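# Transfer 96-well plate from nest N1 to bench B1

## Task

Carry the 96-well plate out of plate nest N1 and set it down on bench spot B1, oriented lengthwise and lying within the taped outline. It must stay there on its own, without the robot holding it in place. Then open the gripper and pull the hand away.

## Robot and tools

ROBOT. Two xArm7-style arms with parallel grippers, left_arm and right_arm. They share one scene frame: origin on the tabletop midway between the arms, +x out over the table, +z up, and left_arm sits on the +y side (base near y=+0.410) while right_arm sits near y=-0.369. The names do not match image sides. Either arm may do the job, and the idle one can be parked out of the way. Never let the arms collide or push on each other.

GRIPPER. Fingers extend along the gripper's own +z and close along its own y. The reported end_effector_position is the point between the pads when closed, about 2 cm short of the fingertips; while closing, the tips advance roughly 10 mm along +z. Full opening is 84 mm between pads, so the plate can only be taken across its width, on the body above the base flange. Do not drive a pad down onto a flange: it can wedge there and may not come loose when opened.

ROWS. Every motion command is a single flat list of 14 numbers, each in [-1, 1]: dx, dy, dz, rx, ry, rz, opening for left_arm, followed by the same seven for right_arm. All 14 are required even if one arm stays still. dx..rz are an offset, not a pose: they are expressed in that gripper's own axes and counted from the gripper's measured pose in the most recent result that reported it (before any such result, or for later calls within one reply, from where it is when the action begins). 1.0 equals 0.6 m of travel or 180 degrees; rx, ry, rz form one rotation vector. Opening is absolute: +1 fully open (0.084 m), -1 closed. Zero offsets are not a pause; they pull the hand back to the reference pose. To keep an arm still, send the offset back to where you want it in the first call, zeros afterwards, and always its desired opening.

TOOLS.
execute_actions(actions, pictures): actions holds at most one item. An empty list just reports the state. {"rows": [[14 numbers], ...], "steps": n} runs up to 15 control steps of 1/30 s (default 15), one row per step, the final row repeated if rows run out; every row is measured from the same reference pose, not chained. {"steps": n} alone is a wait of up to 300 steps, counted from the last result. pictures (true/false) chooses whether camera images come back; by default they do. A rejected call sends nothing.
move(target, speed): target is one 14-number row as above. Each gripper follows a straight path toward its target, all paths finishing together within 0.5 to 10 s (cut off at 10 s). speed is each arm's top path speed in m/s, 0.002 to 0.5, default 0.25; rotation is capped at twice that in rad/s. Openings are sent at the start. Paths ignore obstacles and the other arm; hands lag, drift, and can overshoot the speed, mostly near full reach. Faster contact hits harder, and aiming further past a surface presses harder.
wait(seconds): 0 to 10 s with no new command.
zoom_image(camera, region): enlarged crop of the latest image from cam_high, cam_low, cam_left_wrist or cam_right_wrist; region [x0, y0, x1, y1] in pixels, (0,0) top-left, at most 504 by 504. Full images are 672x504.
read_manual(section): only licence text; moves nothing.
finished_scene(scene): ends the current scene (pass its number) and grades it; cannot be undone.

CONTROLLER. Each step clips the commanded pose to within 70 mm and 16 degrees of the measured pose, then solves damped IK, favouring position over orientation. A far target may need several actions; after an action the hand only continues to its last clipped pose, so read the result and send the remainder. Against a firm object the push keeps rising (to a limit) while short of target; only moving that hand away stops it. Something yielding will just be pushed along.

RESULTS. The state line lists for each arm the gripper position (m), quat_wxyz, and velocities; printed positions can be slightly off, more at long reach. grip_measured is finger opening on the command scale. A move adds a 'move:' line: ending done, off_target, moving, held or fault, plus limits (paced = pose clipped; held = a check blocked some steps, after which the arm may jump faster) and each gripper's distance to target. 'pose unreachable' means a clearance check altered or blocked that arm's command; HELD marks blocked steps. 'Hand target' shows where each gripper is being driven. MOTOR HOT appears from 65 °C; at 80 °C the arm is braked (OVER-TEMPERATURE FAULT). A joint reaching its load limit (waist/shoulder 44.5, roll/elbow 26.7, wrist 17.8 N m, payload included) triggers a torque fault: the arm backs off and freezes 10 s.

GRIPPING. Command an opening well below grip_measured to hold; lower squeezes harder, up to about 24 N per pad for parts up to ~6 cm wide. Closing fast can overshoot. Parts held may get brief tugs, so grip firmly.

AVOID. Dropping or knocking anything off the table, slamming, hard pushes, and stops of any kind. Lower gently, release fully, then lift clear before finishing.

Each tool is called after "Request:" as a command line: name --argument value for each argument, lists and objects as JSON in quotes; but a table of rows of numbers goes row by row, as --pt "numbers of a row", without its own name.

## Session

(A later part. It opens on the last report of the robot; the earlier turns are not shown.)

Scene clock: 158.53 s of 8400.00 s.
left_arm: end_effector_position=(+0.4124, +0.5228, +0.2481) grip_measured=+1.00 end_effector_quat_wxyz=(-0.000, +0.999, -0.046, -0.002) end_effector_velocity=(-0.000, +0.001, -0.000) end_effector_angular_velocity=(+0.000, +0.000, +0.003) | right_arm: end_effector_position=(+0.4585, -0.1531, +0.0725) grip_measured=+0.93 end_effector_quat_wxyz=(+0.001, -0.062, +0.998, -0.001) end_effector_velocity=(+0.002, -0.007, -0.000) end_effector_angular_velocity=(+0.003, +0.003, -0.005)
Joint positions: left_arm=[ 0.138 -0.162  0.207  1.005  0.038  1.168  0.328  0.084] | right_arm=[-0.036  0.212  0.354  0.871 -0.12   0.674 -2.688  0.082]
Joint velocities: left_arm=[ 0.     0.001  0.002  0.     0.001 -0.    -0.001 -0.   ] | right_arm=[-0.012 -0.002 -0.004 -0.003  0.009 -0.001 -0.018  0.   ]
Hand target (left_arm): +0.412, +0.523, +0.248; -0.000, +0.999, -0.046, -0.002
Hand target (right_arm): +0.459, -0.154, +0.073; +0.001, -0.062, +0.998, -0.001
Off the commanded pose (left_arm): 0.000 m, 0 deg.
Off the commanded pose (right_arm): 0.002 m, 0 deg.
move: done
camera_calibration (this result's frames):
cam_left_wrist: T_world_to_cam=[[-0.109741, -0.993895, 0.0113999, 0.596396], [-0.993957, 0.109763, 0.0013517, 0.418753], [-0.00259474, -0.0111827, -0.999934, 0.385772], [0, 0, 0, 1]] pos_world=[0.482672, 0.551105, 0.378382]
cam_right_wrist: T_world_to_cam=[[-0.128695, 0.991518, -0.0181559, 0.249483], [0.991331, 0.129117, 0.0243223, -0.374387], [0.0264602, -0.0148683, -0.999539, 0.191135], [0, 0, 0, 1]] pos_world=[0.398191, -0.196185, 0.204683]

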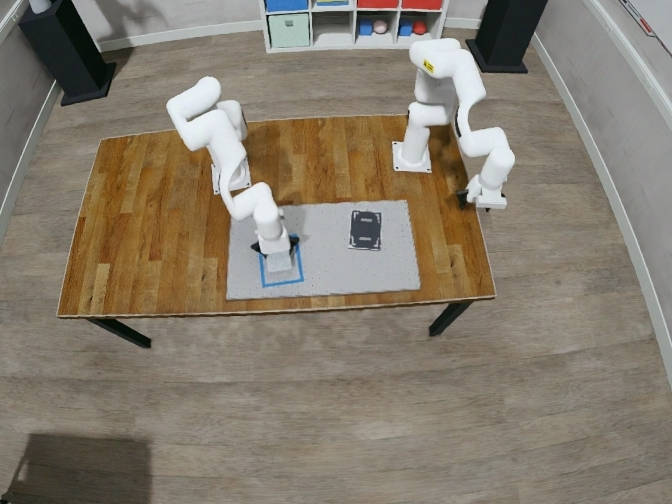

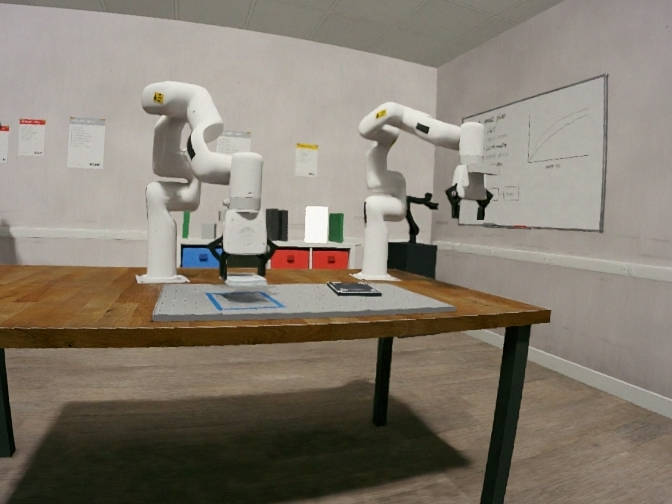

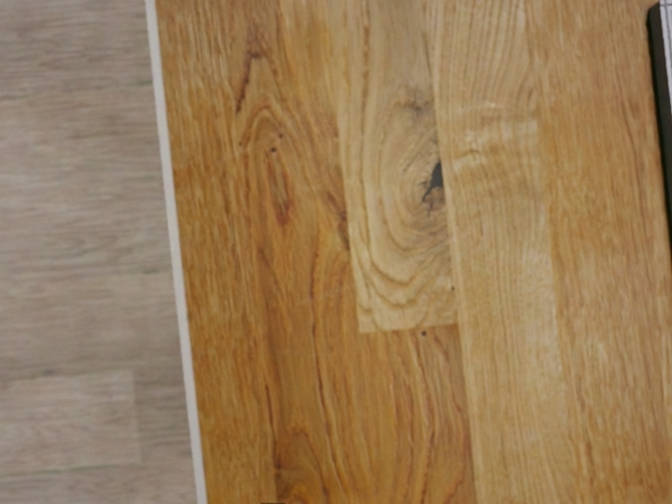

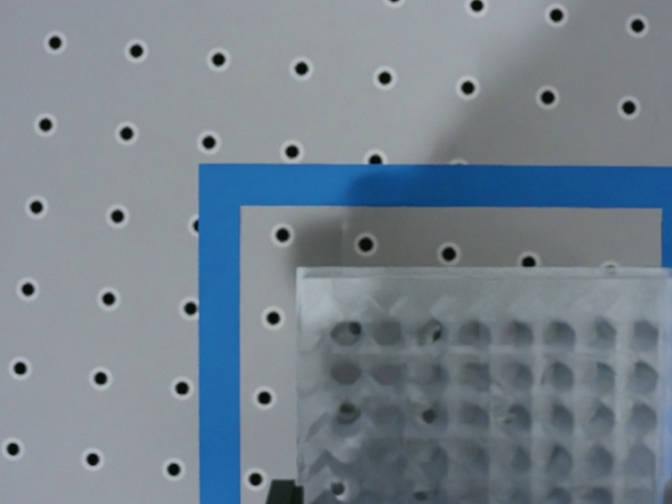

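Request:
move --target '[0, 0, 0, 0, 0, 0, 1, -0.0067, 0.0005, 0.0617, 0, 0, 0, -0.6]' --speed 0.07

Request:
move --target '[0, 0, 0, 0, 0, 0, 1, 0, 0, 0.0062, 0, 0, 0, -0.6]' --speed 0.005

Request:
zoom_image --camera "cam_low" --region '[195, 260, 301, 315]'

Scene clock: 179.73 s of 8400.00 s.
left_arm: end_effector_position=(+0.4124, +0.5228, +0.2481) grip_measured=+1.00 end_effector_quat_wxyz=(-0.000, +0.999, -0.046, -0.002) end_effector_velocity=(-0.000, +0.000, -0.000) end_effector_angular_velocity=(+0.000, +0.000, -0.000) | right_arm: end_effector_position=(+0.4627, -0.1520, +0.0360) grip_measured=+0.93 end_effector_quat_wxyz=(+0.001, -0.063, +0.998, -0.000) end_effector_velocity=(-0.000, +0.000, -0.002) end_effector_angular_velocity=(+0.000, +0.000, -0.000)
Joint positions: left_arm=[ 0.138 -0.162  0.207  1.005  0.038  1.168  0.328  0.084] | right_arm=[-0.019  0.312  0.328  0.875 -0.183  0.584 -2.646  0.082]
Joint velocities: left_arm=[-0.     0.     0.001 -0.     0.     0.     0.001  0.   ] | right_arm=[ 0.003  0.006 -0.003  0.    -0.003 -0.006  0.003  0.   ]
Hand target (left_arm): +0.412, +0.523, +0.248; -0.000, +0.999, -0.046, -0.002
Hand target (right_arm): +0.463, -0.152, +0.036; +0.001, -0.063, +0.998, -0.000
Off the commanded pose (left_arm): 0.000 m, 0 deg.
Off the commanded pose (right_arm): 0.001 m, 0 deg.
After step 150, 15.27 s passed at rest.
move: done
camera_calibration (this result's frames):
cam_left_wrist: T_world_to_cam=[[-0.109741, -0.993895, 0.0113998, 0.596396], [-0.993957, 0.109764, 0.00135164, 0.418753], [-0.00259467, -0.0111825, -0.999934, 0.385772], [0, 0, 0, 1]] pos_world=[0.482672, 0.551105, 0.378382]
cam_right_wrist: T_world_to_cam=[[-0.128844, 0.991509, -0.0175961, 0.248383], [0.9913, 0.129258, 0.0248511, -0.377796], [0.0269145, -0.0142411, -0.999536, 0.154467], [0, 0, 0, 1]] pos_world=[0.402355, -0.195241, 0.168155]

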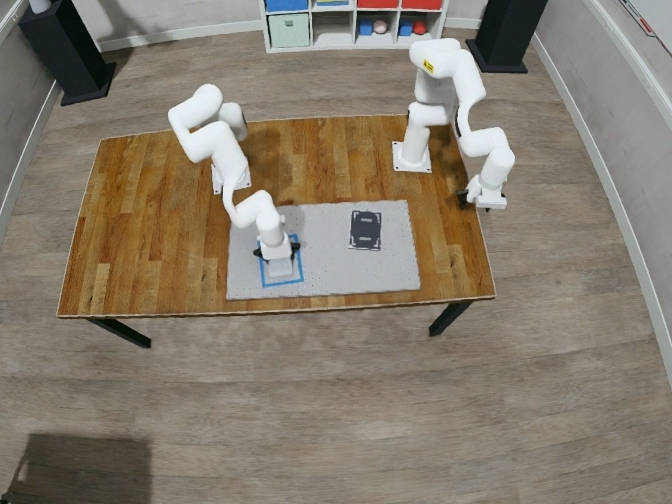

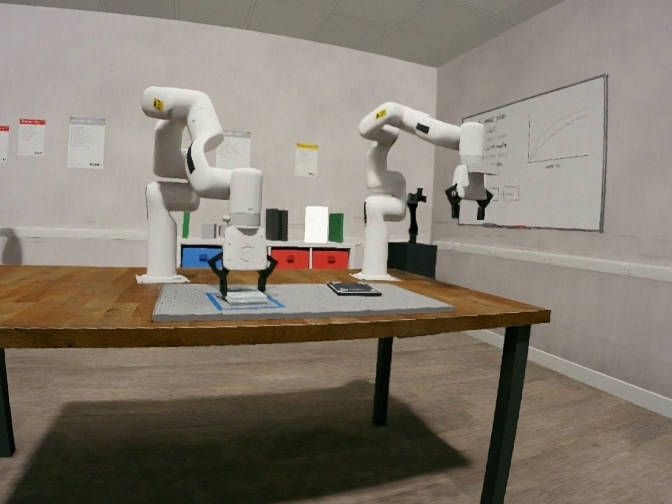

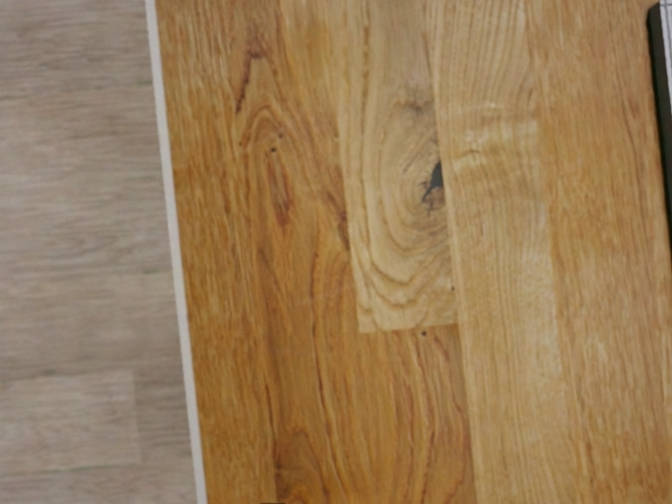

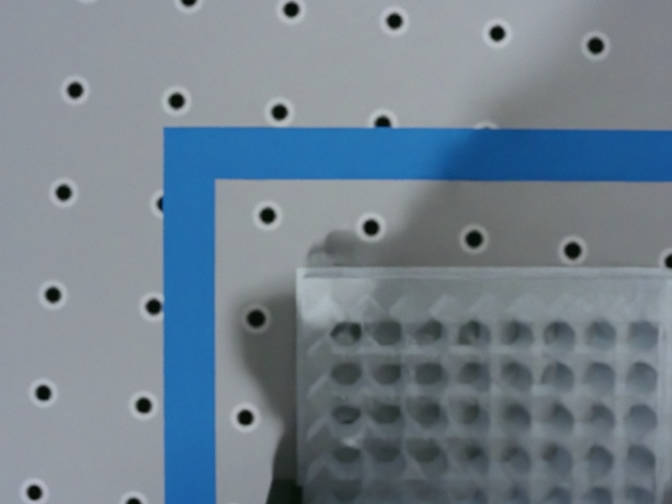

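Scene clock: 180.70 s of 8400.00 s.
left_arm: end_effector_position=(+0.4124, +0.5228, +0.2481) grip_measured=+1.00 end_effector_quat_wxyz=(-0.000, +0.999, -0.046, -0.002) end_effector_velocity=(-0.000, +0.000, -0.001) end_effector_angular_velocity=(+0.001, +0.002, -0.000) | right_arm: end_effector_position=(+0.4627, -0.1520, +0.0324) grip_measured=+0.93 end_effector_quat_wxyz=(+0.001, -0.063, +0.998, -0.000) end_effector_velocity=(+0.000, +0.000, -0.001) end_effector_angular_velocity=(+0.000, -0.001, +0.001)
Joint positions: left_arm=[ 0.138 -0.162  0.207  1.005  0.038  1.168  0.328  0.084] | right_arm=[-0.017  0.321  0.325  0.874 -0.189  0.575 -2.642  0.082]
Joint velocities: left_arm=[-0.001  0.001  0.    -0.001  0.002  0.    -0.001 -0.   ] | right_arm=[ 0.001  0.002 -0.001  0.    -0.001 -0.002  0.001  0.   ]
Hand target (left_arm): +0.412, +0.523, +0.248; -0.000, +0.999, -0.046, -0.002
Hand target (right_arm): +0.463, -0.152, +0.032; +0.001, -0.063, +0.998, -0.000
Off the commanded pose (left_arm): 0.000 m, 0 deg.
Off the commanded pose (right_arm): 0.000 m, 0 deg.
move: done
camera_calibration (this result's frames):
cam_left_wrist: T_world_to_cam=[[-0.109741, -0.993895, 0.0113997, 0.596396], [-0.993957, 0.109764, 0.00135161, 0.418753], [-0.00259463, -0.0111825, -0.999934, 0.385772], [0, 0, 0, 1]] pos_world=[0.482672, 0.551105, 0.378382]
cam_right_wrist: T_world_to_cam=[[-0.128855, 0.991508, -0.0175682, 0.248315], [0.9913, 0.129267, 0.02479, -0.377701], [0.0268505, -0.014221, -0.999538, 0.150854], [0, 0, 0, 1]] pos_world=[0.402361, -0.195236, 0.16451]

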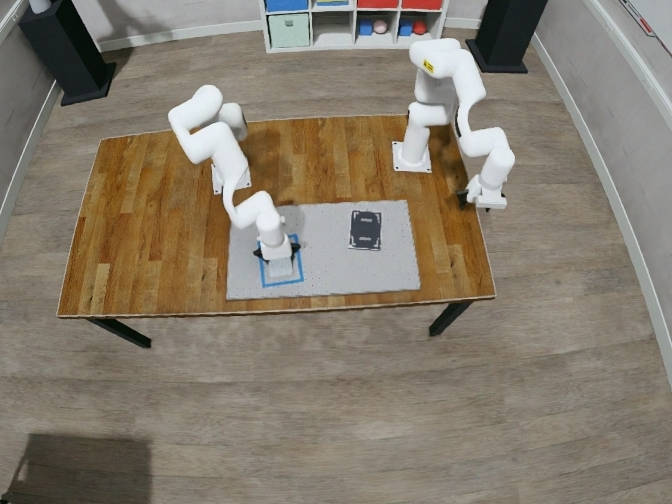

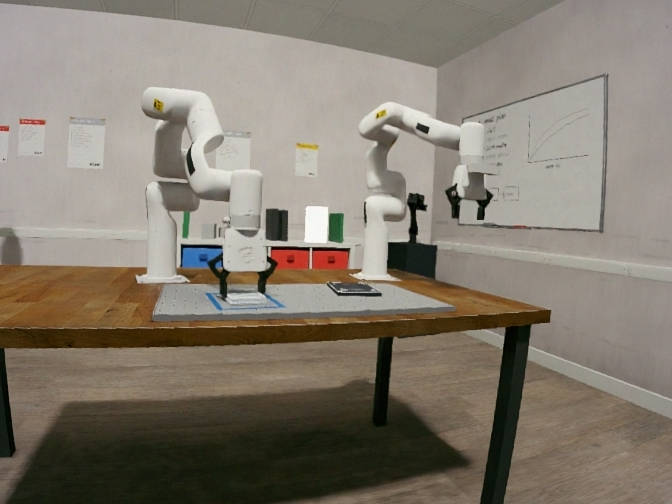

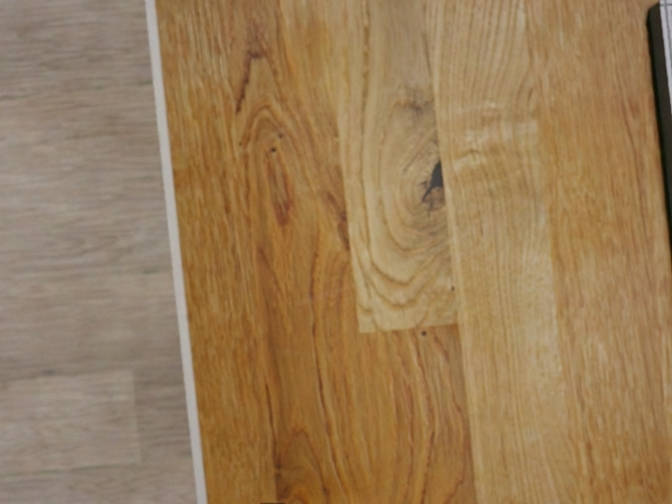

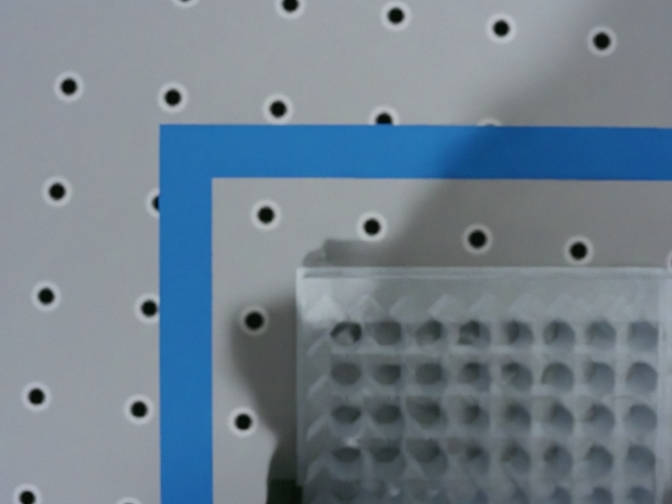

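Region (195, 260, 301, 315) of cam_low's 672x504 image, scaled by 4.755, with more detail than that image has; it fills the top 262 rows of this view, and the rest is white.

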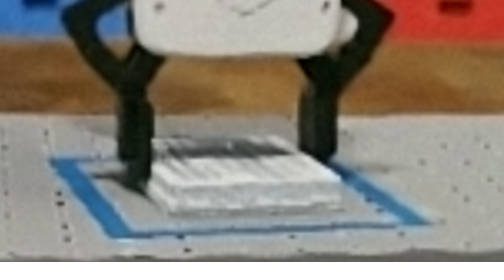

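Request:
move --target '[0, 0, 0, 0, 0, 0, 1, 0, 0, 0.0013, 0, 0, 0, -0.6]' --speed 0.002

Request:
execute_actions --actions '[{"rows": [[0,0,0,0,0,0,1, 0,0,0,0,0,0,1]], "steps": 10}]' --pictures false

Request:
move --target '[0, 0, 0, 0, 0, 0, 1, 0, 0, -0.04, 0, 0, 0, 1]' --speed 0.03

Request:
move --target '[0, 0, 0, 0, 0, 0, 1, 0.1, -0.25, -0.15, 0, 0, 0, 1]' --speed 0.2

Scene clock: 210.30 s of 8400.00 s.
left_arm: end_effector_position=(+0.4124, +0.5228, +0.2481) grip_measured=+1.00 end_effector_quat_wxyz=(-0.000, +0.999, -0.046, -0.002) end_effector_velocity=(+0.000, +0.000, +0.000) end_effector_angular_velocity=(+0.000, -0.001, +0.001) | right_arm: end_effector_position=(+0.4627, -0.1520, +0.0316) grip_measured=+0.93 end_effector_quat_wxyz=(+0.001, -0.063, +0.998, -0.000) end_effector_velocity=(+0.000, +0.000, -0.000) end_effector_angular_velocity=(+0.001, -0.001, -0.001)
Joint positions: left_arm=[ 0.138 -0.162  0.207  1.005  0.038  1.168  0.328  0.084] | right_arm=[-0.016  0.323  0.324  0.874 -0.19   0.573 -2.641  0.082]
Joint velocities: left_arm=[-0.001 -0.001  0.001  0.     0.    -0.    -0.     0.   ] | right_arm=[-0.001  0.001  0.001  0.     0.001 -0.001  0.    -0.   ]
Hand target (left_arm): +0.412, +0.523, +0.248; -0.000, +0.999, -0.046, -0.002
Hand target (right_arm): +0.463, -0.152, +0.032; +0.001, -0.063, +0.998, -0.000
Off the commanded pose (left_arm): 0.000 m, 0 deg.
Off the commanded pose (right_arm): 0.000 m, 0 deg.
After step 90, 25.90 s passed at rest.
move: done
camera_calibration (this result's frames):
cam_left_wrist: T_world_to_cam=[[-0.109741, -0.993895, 0.0113996, 0.596397], [-0.993957, 0.109764, 0.0013513, 0.418753], [-0.00259432, -0.0111824, -0.999934, 0.385772], [0, 0, 0, 1]] pos_world=[0.482672, 0.551105, 0.378382]
cam_right_wrist: T_world_to_cam=[[-0.128857, 0.991508, -0.0175633, 0.248301], [0.9913, 0.129269, 0.024772, -0.377679], [0.026832, -0.0142185, -0.999539, 0.150103], [0, 0, 0, 1]] pos_world=[0.402361, -0.195236, 0.16375]

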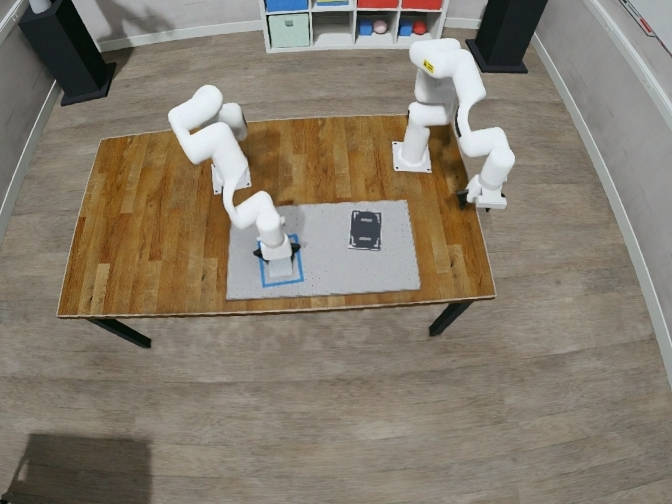

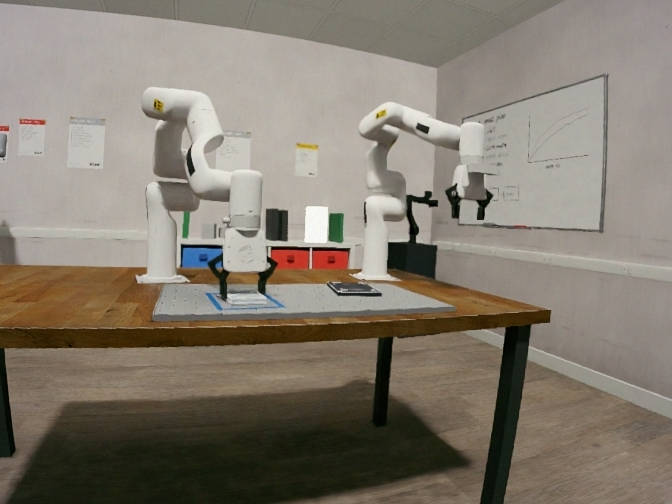

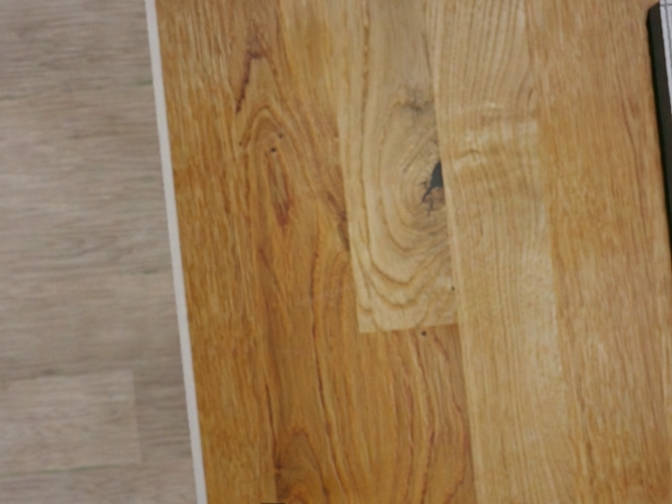

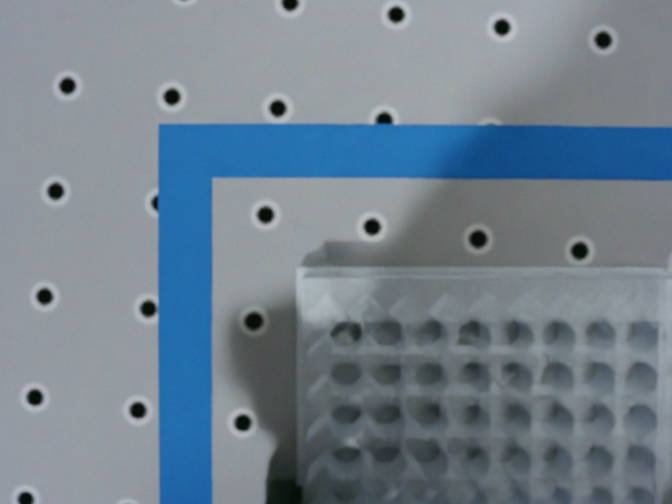

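Scene clock: 210.63 s of 8400.00 s.
left_arm: end_effector_position=(+0.4124, +0.5228, +0.2481) grip_measured=+1.00 end_effector_quat_wxyz=(-0.000, +0.999, -0.046, -0.002) end_effector_velocity=(-0.000, -0.000, -0.001) end_effector_angular_velocity=(+0.000, +0.001, -0.000) | right_arm: end_effector_position=(+0.4628, -0.1520, +0.0317) grip_measured=+1.00 end_effector_quat_wxyz=(+0.001, -0.063, +0.998, -0.000) end_effector_velocity=(-0.000, -0.001, -0.001) end_effector_angular_velocity=(-0.001, +0.002, -0.003)
Joint positions: left_arm=[ 0.138 -0.162  0.207  1.005  0.038  1.168  0.328  0.084] | right_arm=[-0.016  0.323  0.324  0.874 -0.19   0.573 -2.641  0.084]
Joint velocities: left_arm=[-0.     0.    -0.    -0.001  0.     0.    -0.     0.   ] | right_arm=[-0.003  0.001  0.    -0.001  0.     0.     0.     0.   ]
Hand target (left_arm): +0.412, +0.523, +0.248; -0.000, +0.999, -0.046, -0.002
Hand target (right_arm): +0.463, -0.152, +0.032; +0.001, -0.063, +0.998, -0.000
Off the commanded pose (left_arm): 0.000 m, 0 deg.
Off the commanded pose (right_arm): 0.000 m, 0 deg.
Steps of this call (steps 1 to 10: all 10 steps of this action). Readings (end_effector_position):
1: left_arm (+0.4124, +0.5228, +0.2481) | right_arm (+0.4627, -0.1520, +0.0316)
2: left_arm (+0.4124, +0.5228, +0.2481) | right_arm (+0.4627, -0.1520, +0.0316)
4: left_arm (+0.4124, +0.5228, +0.2481) | right_arm (+0.4627, -0.1520, +0.0316)
8: left_arm (+0.4124, +0.5228, +0.2481) | right_arm (+0.4628, -0.1520, +0.0317)
10: the state above

Scene clock: 212.00 s of 8400.00 s.
left_arm: end_effector_position=(+0.4124, +0.5228, +0.2481) grip_measured=+1.00 end_effector_quat_wxyz=(-0.000, +0.999, -0.046, -0.002) end_effector_velocity=(+0.000, +0.001, +0.000) end_effector_angular_velocity=(+0.001, -0.001, +0.000) | right_arm: end_effector_position=(+0.4625, -0.1522, +0.0553) grip_measured=+1.00 end_effector_quat_wxyz=(+0.001, -0.062, +0.998, -0.000) end_effector_velocity=(-0.001, -0.000, +0.001) end_effector_angular_velocity=(-0.001, +0.002, +0.001)
Joint positions: left_arm=[ 0.138 -0.162  0.207  1.005  0.038  1.168  0.328  0.084] | right_arm=[-0.03   0.264  0.343  0.879 -0.152  0.634 -2.668  0.084]
Joint velocities: left_arm=[ 0.001 -0.001  0.     0.     0.001  0.     0.    -0.   ] | right_arm=[-0.001 -0.003  0.001 -0.     0.002  0.005 -0.002 -0.   ]
Hand target (left_arm): +0.412, +0.523, +0.248; -0.000, +0.999, -0.046, -0.002
Hand target (right_arm): +0.463, -0.152, +0.056; +0.001, -0.062, +0.998, -0.000
Off the commanded pose (left_arm): 0.000 m, 0 deg.
Off the commanded pose (right_arm): 0.000 m, 0 deg.
move: done
camera_calibration (this result's frames):
cam_left_wrist: T_world_to_cam=[[-0.109741, -0.993895, 0.0113997, 0.596396], [-0.993957, 0.109764, 0.00135157, 0.418753], [-0.0025946, -0.0111825, -0.999934, 0.385772], [0, 0, 0, 1]] pos_world=[0.482672, 0.551105, 0.378382]
cam_right_wrist: T_world_to_cam=[[-0.128781, 0.991512, -0.0178624, 0.248817], [0.991313, 0.129198, 0.0246035, -0.378101], [0.0267025, -0.0145388, -0.999538, 0.173796], [0, 0, 0, 1]] pos_world=[0.402219, -0.195329, 0.187462]

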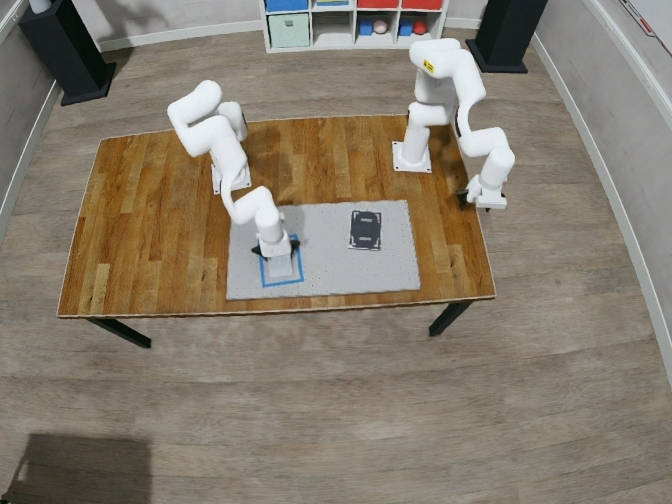

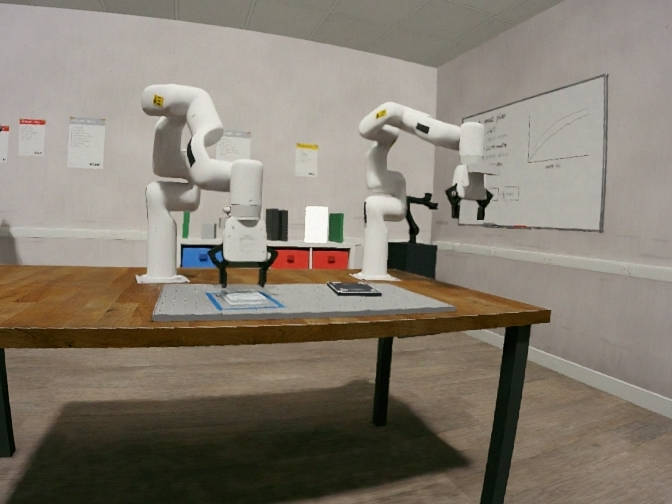

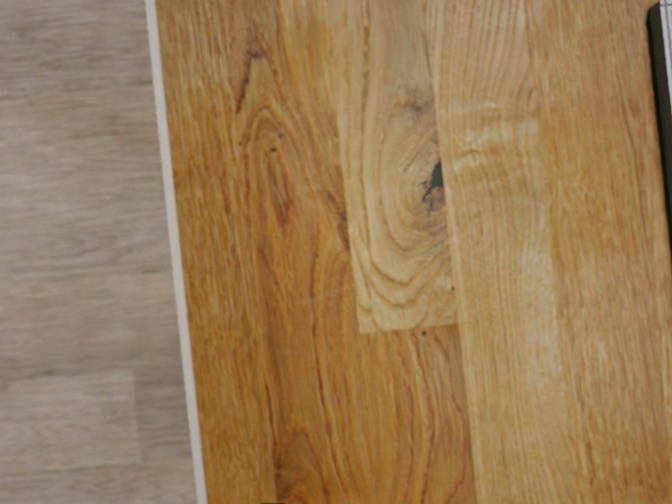

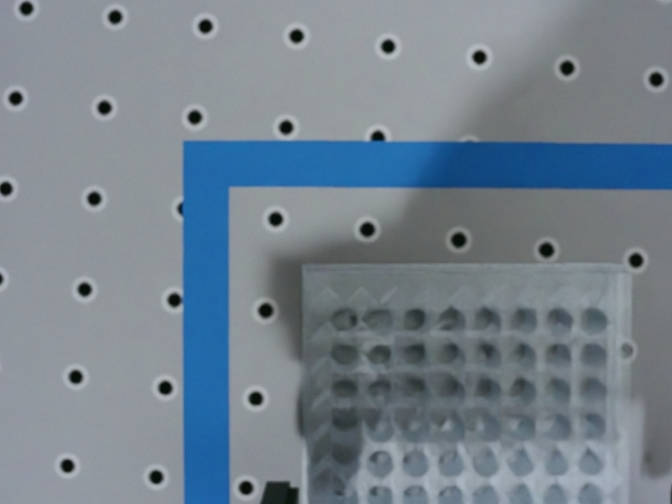

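Scene clock: 213.53 s of 8400.00 s.
left_arm: end_effector_position=(+0.4124, +0.5228, +0.2481) grip_measured=+1.00 end_effector_quat_wxyz=(-0.000, +0.999, -0.046, -0.002) end_effector_velocity=(-0.000, +0.001, +0.001) end_effector_angular_velocity=(+0.000, -0.001, +0.001) | right_arm: end_effector_position=(+0.4209, -0.3081, +0.1441) grip_measured=+1.00 end_effector_quat_wxyz=(+0.000, -0.062, +0.998, -0.000) end_effector_velocity=(-0.000, -0.001, +0.002) end_effector_angular_velocity=(+0.002, -0.002, -0.001)
Joint positions: left_arm=[ 0.138 -0.162  0.207  1.005  0.038  1.168  0.328  0.084] | right_arm=[-0.218 -0.22   0.207  0.632  0.058  0.847 -3.148  0.084]
Joint velocities: left_arm=[ 0.001 -0.001  0.001  0.     0.     0.     0.001 -0.   ] | right_arm=[-0.002 -0.006 -0.002 -0.001  0.003  0.003 -0.005  0.   ]
Hand target (left_arm): +0.412, +0.523, +0.248; -0.000, +0.999, -0.046, -0.002
Hand target (right_arm): +0.421, -0.308, +0.144; +0.001, -0.062, +0.998, -0.000
Off the commanded pose (left_arm): 0.000 m, 0 deg.
Off the commanded pose (right_arm): 0.001 m, 0 deg.
move: done
camera_calibration (this result's frames):
cam_left_wrist: T_world_to_cam=[[-0.109741, -0.993895, 0.0113997, 0.596396], [-0.993957, 0.109764, 0.00135146, 0.418753], [-0.00259448, -0.0111825, -0.999934, 0.385772], [0, 0, 0, 1]] pos_world=[0.482672, 0.551105, 0.378382]
cam_right_wrist: T_world_to_cam=[[-0.128618, 0.991535, -0.0177586, 0.399606], [0.991377, 0.129009, 0.0230042, -0.318749], [0.0251005, -0.0146467, -0.999578, 0.262066], [0, 0, 0, 1]] pos_world=[0.360819, -0.351264, 0.276385]

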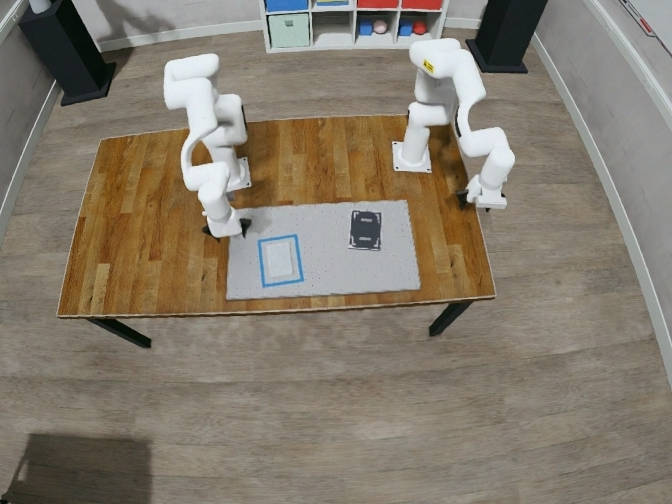

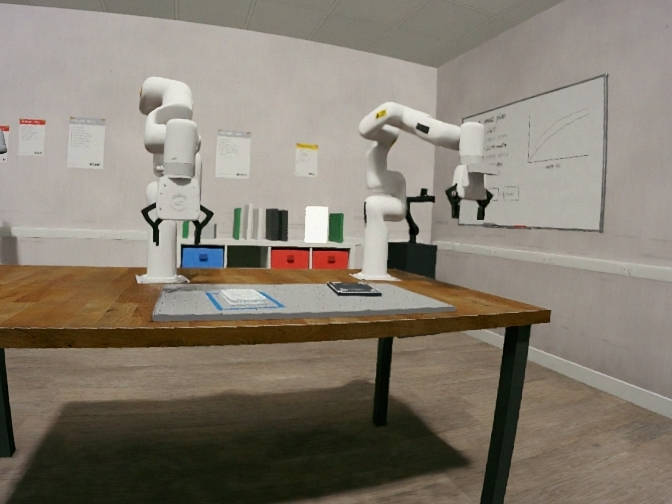

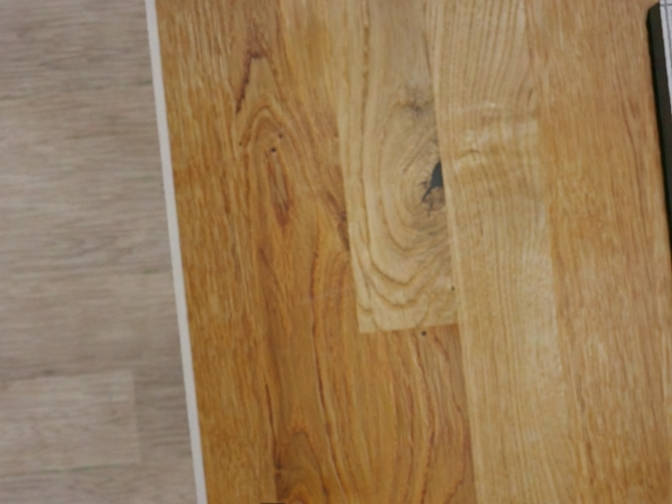

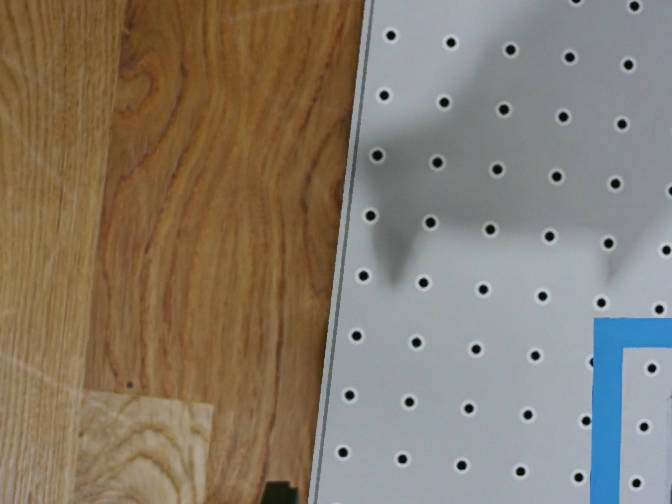

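Request:
finished_scene --scene 2

The scene is finished: the task was done.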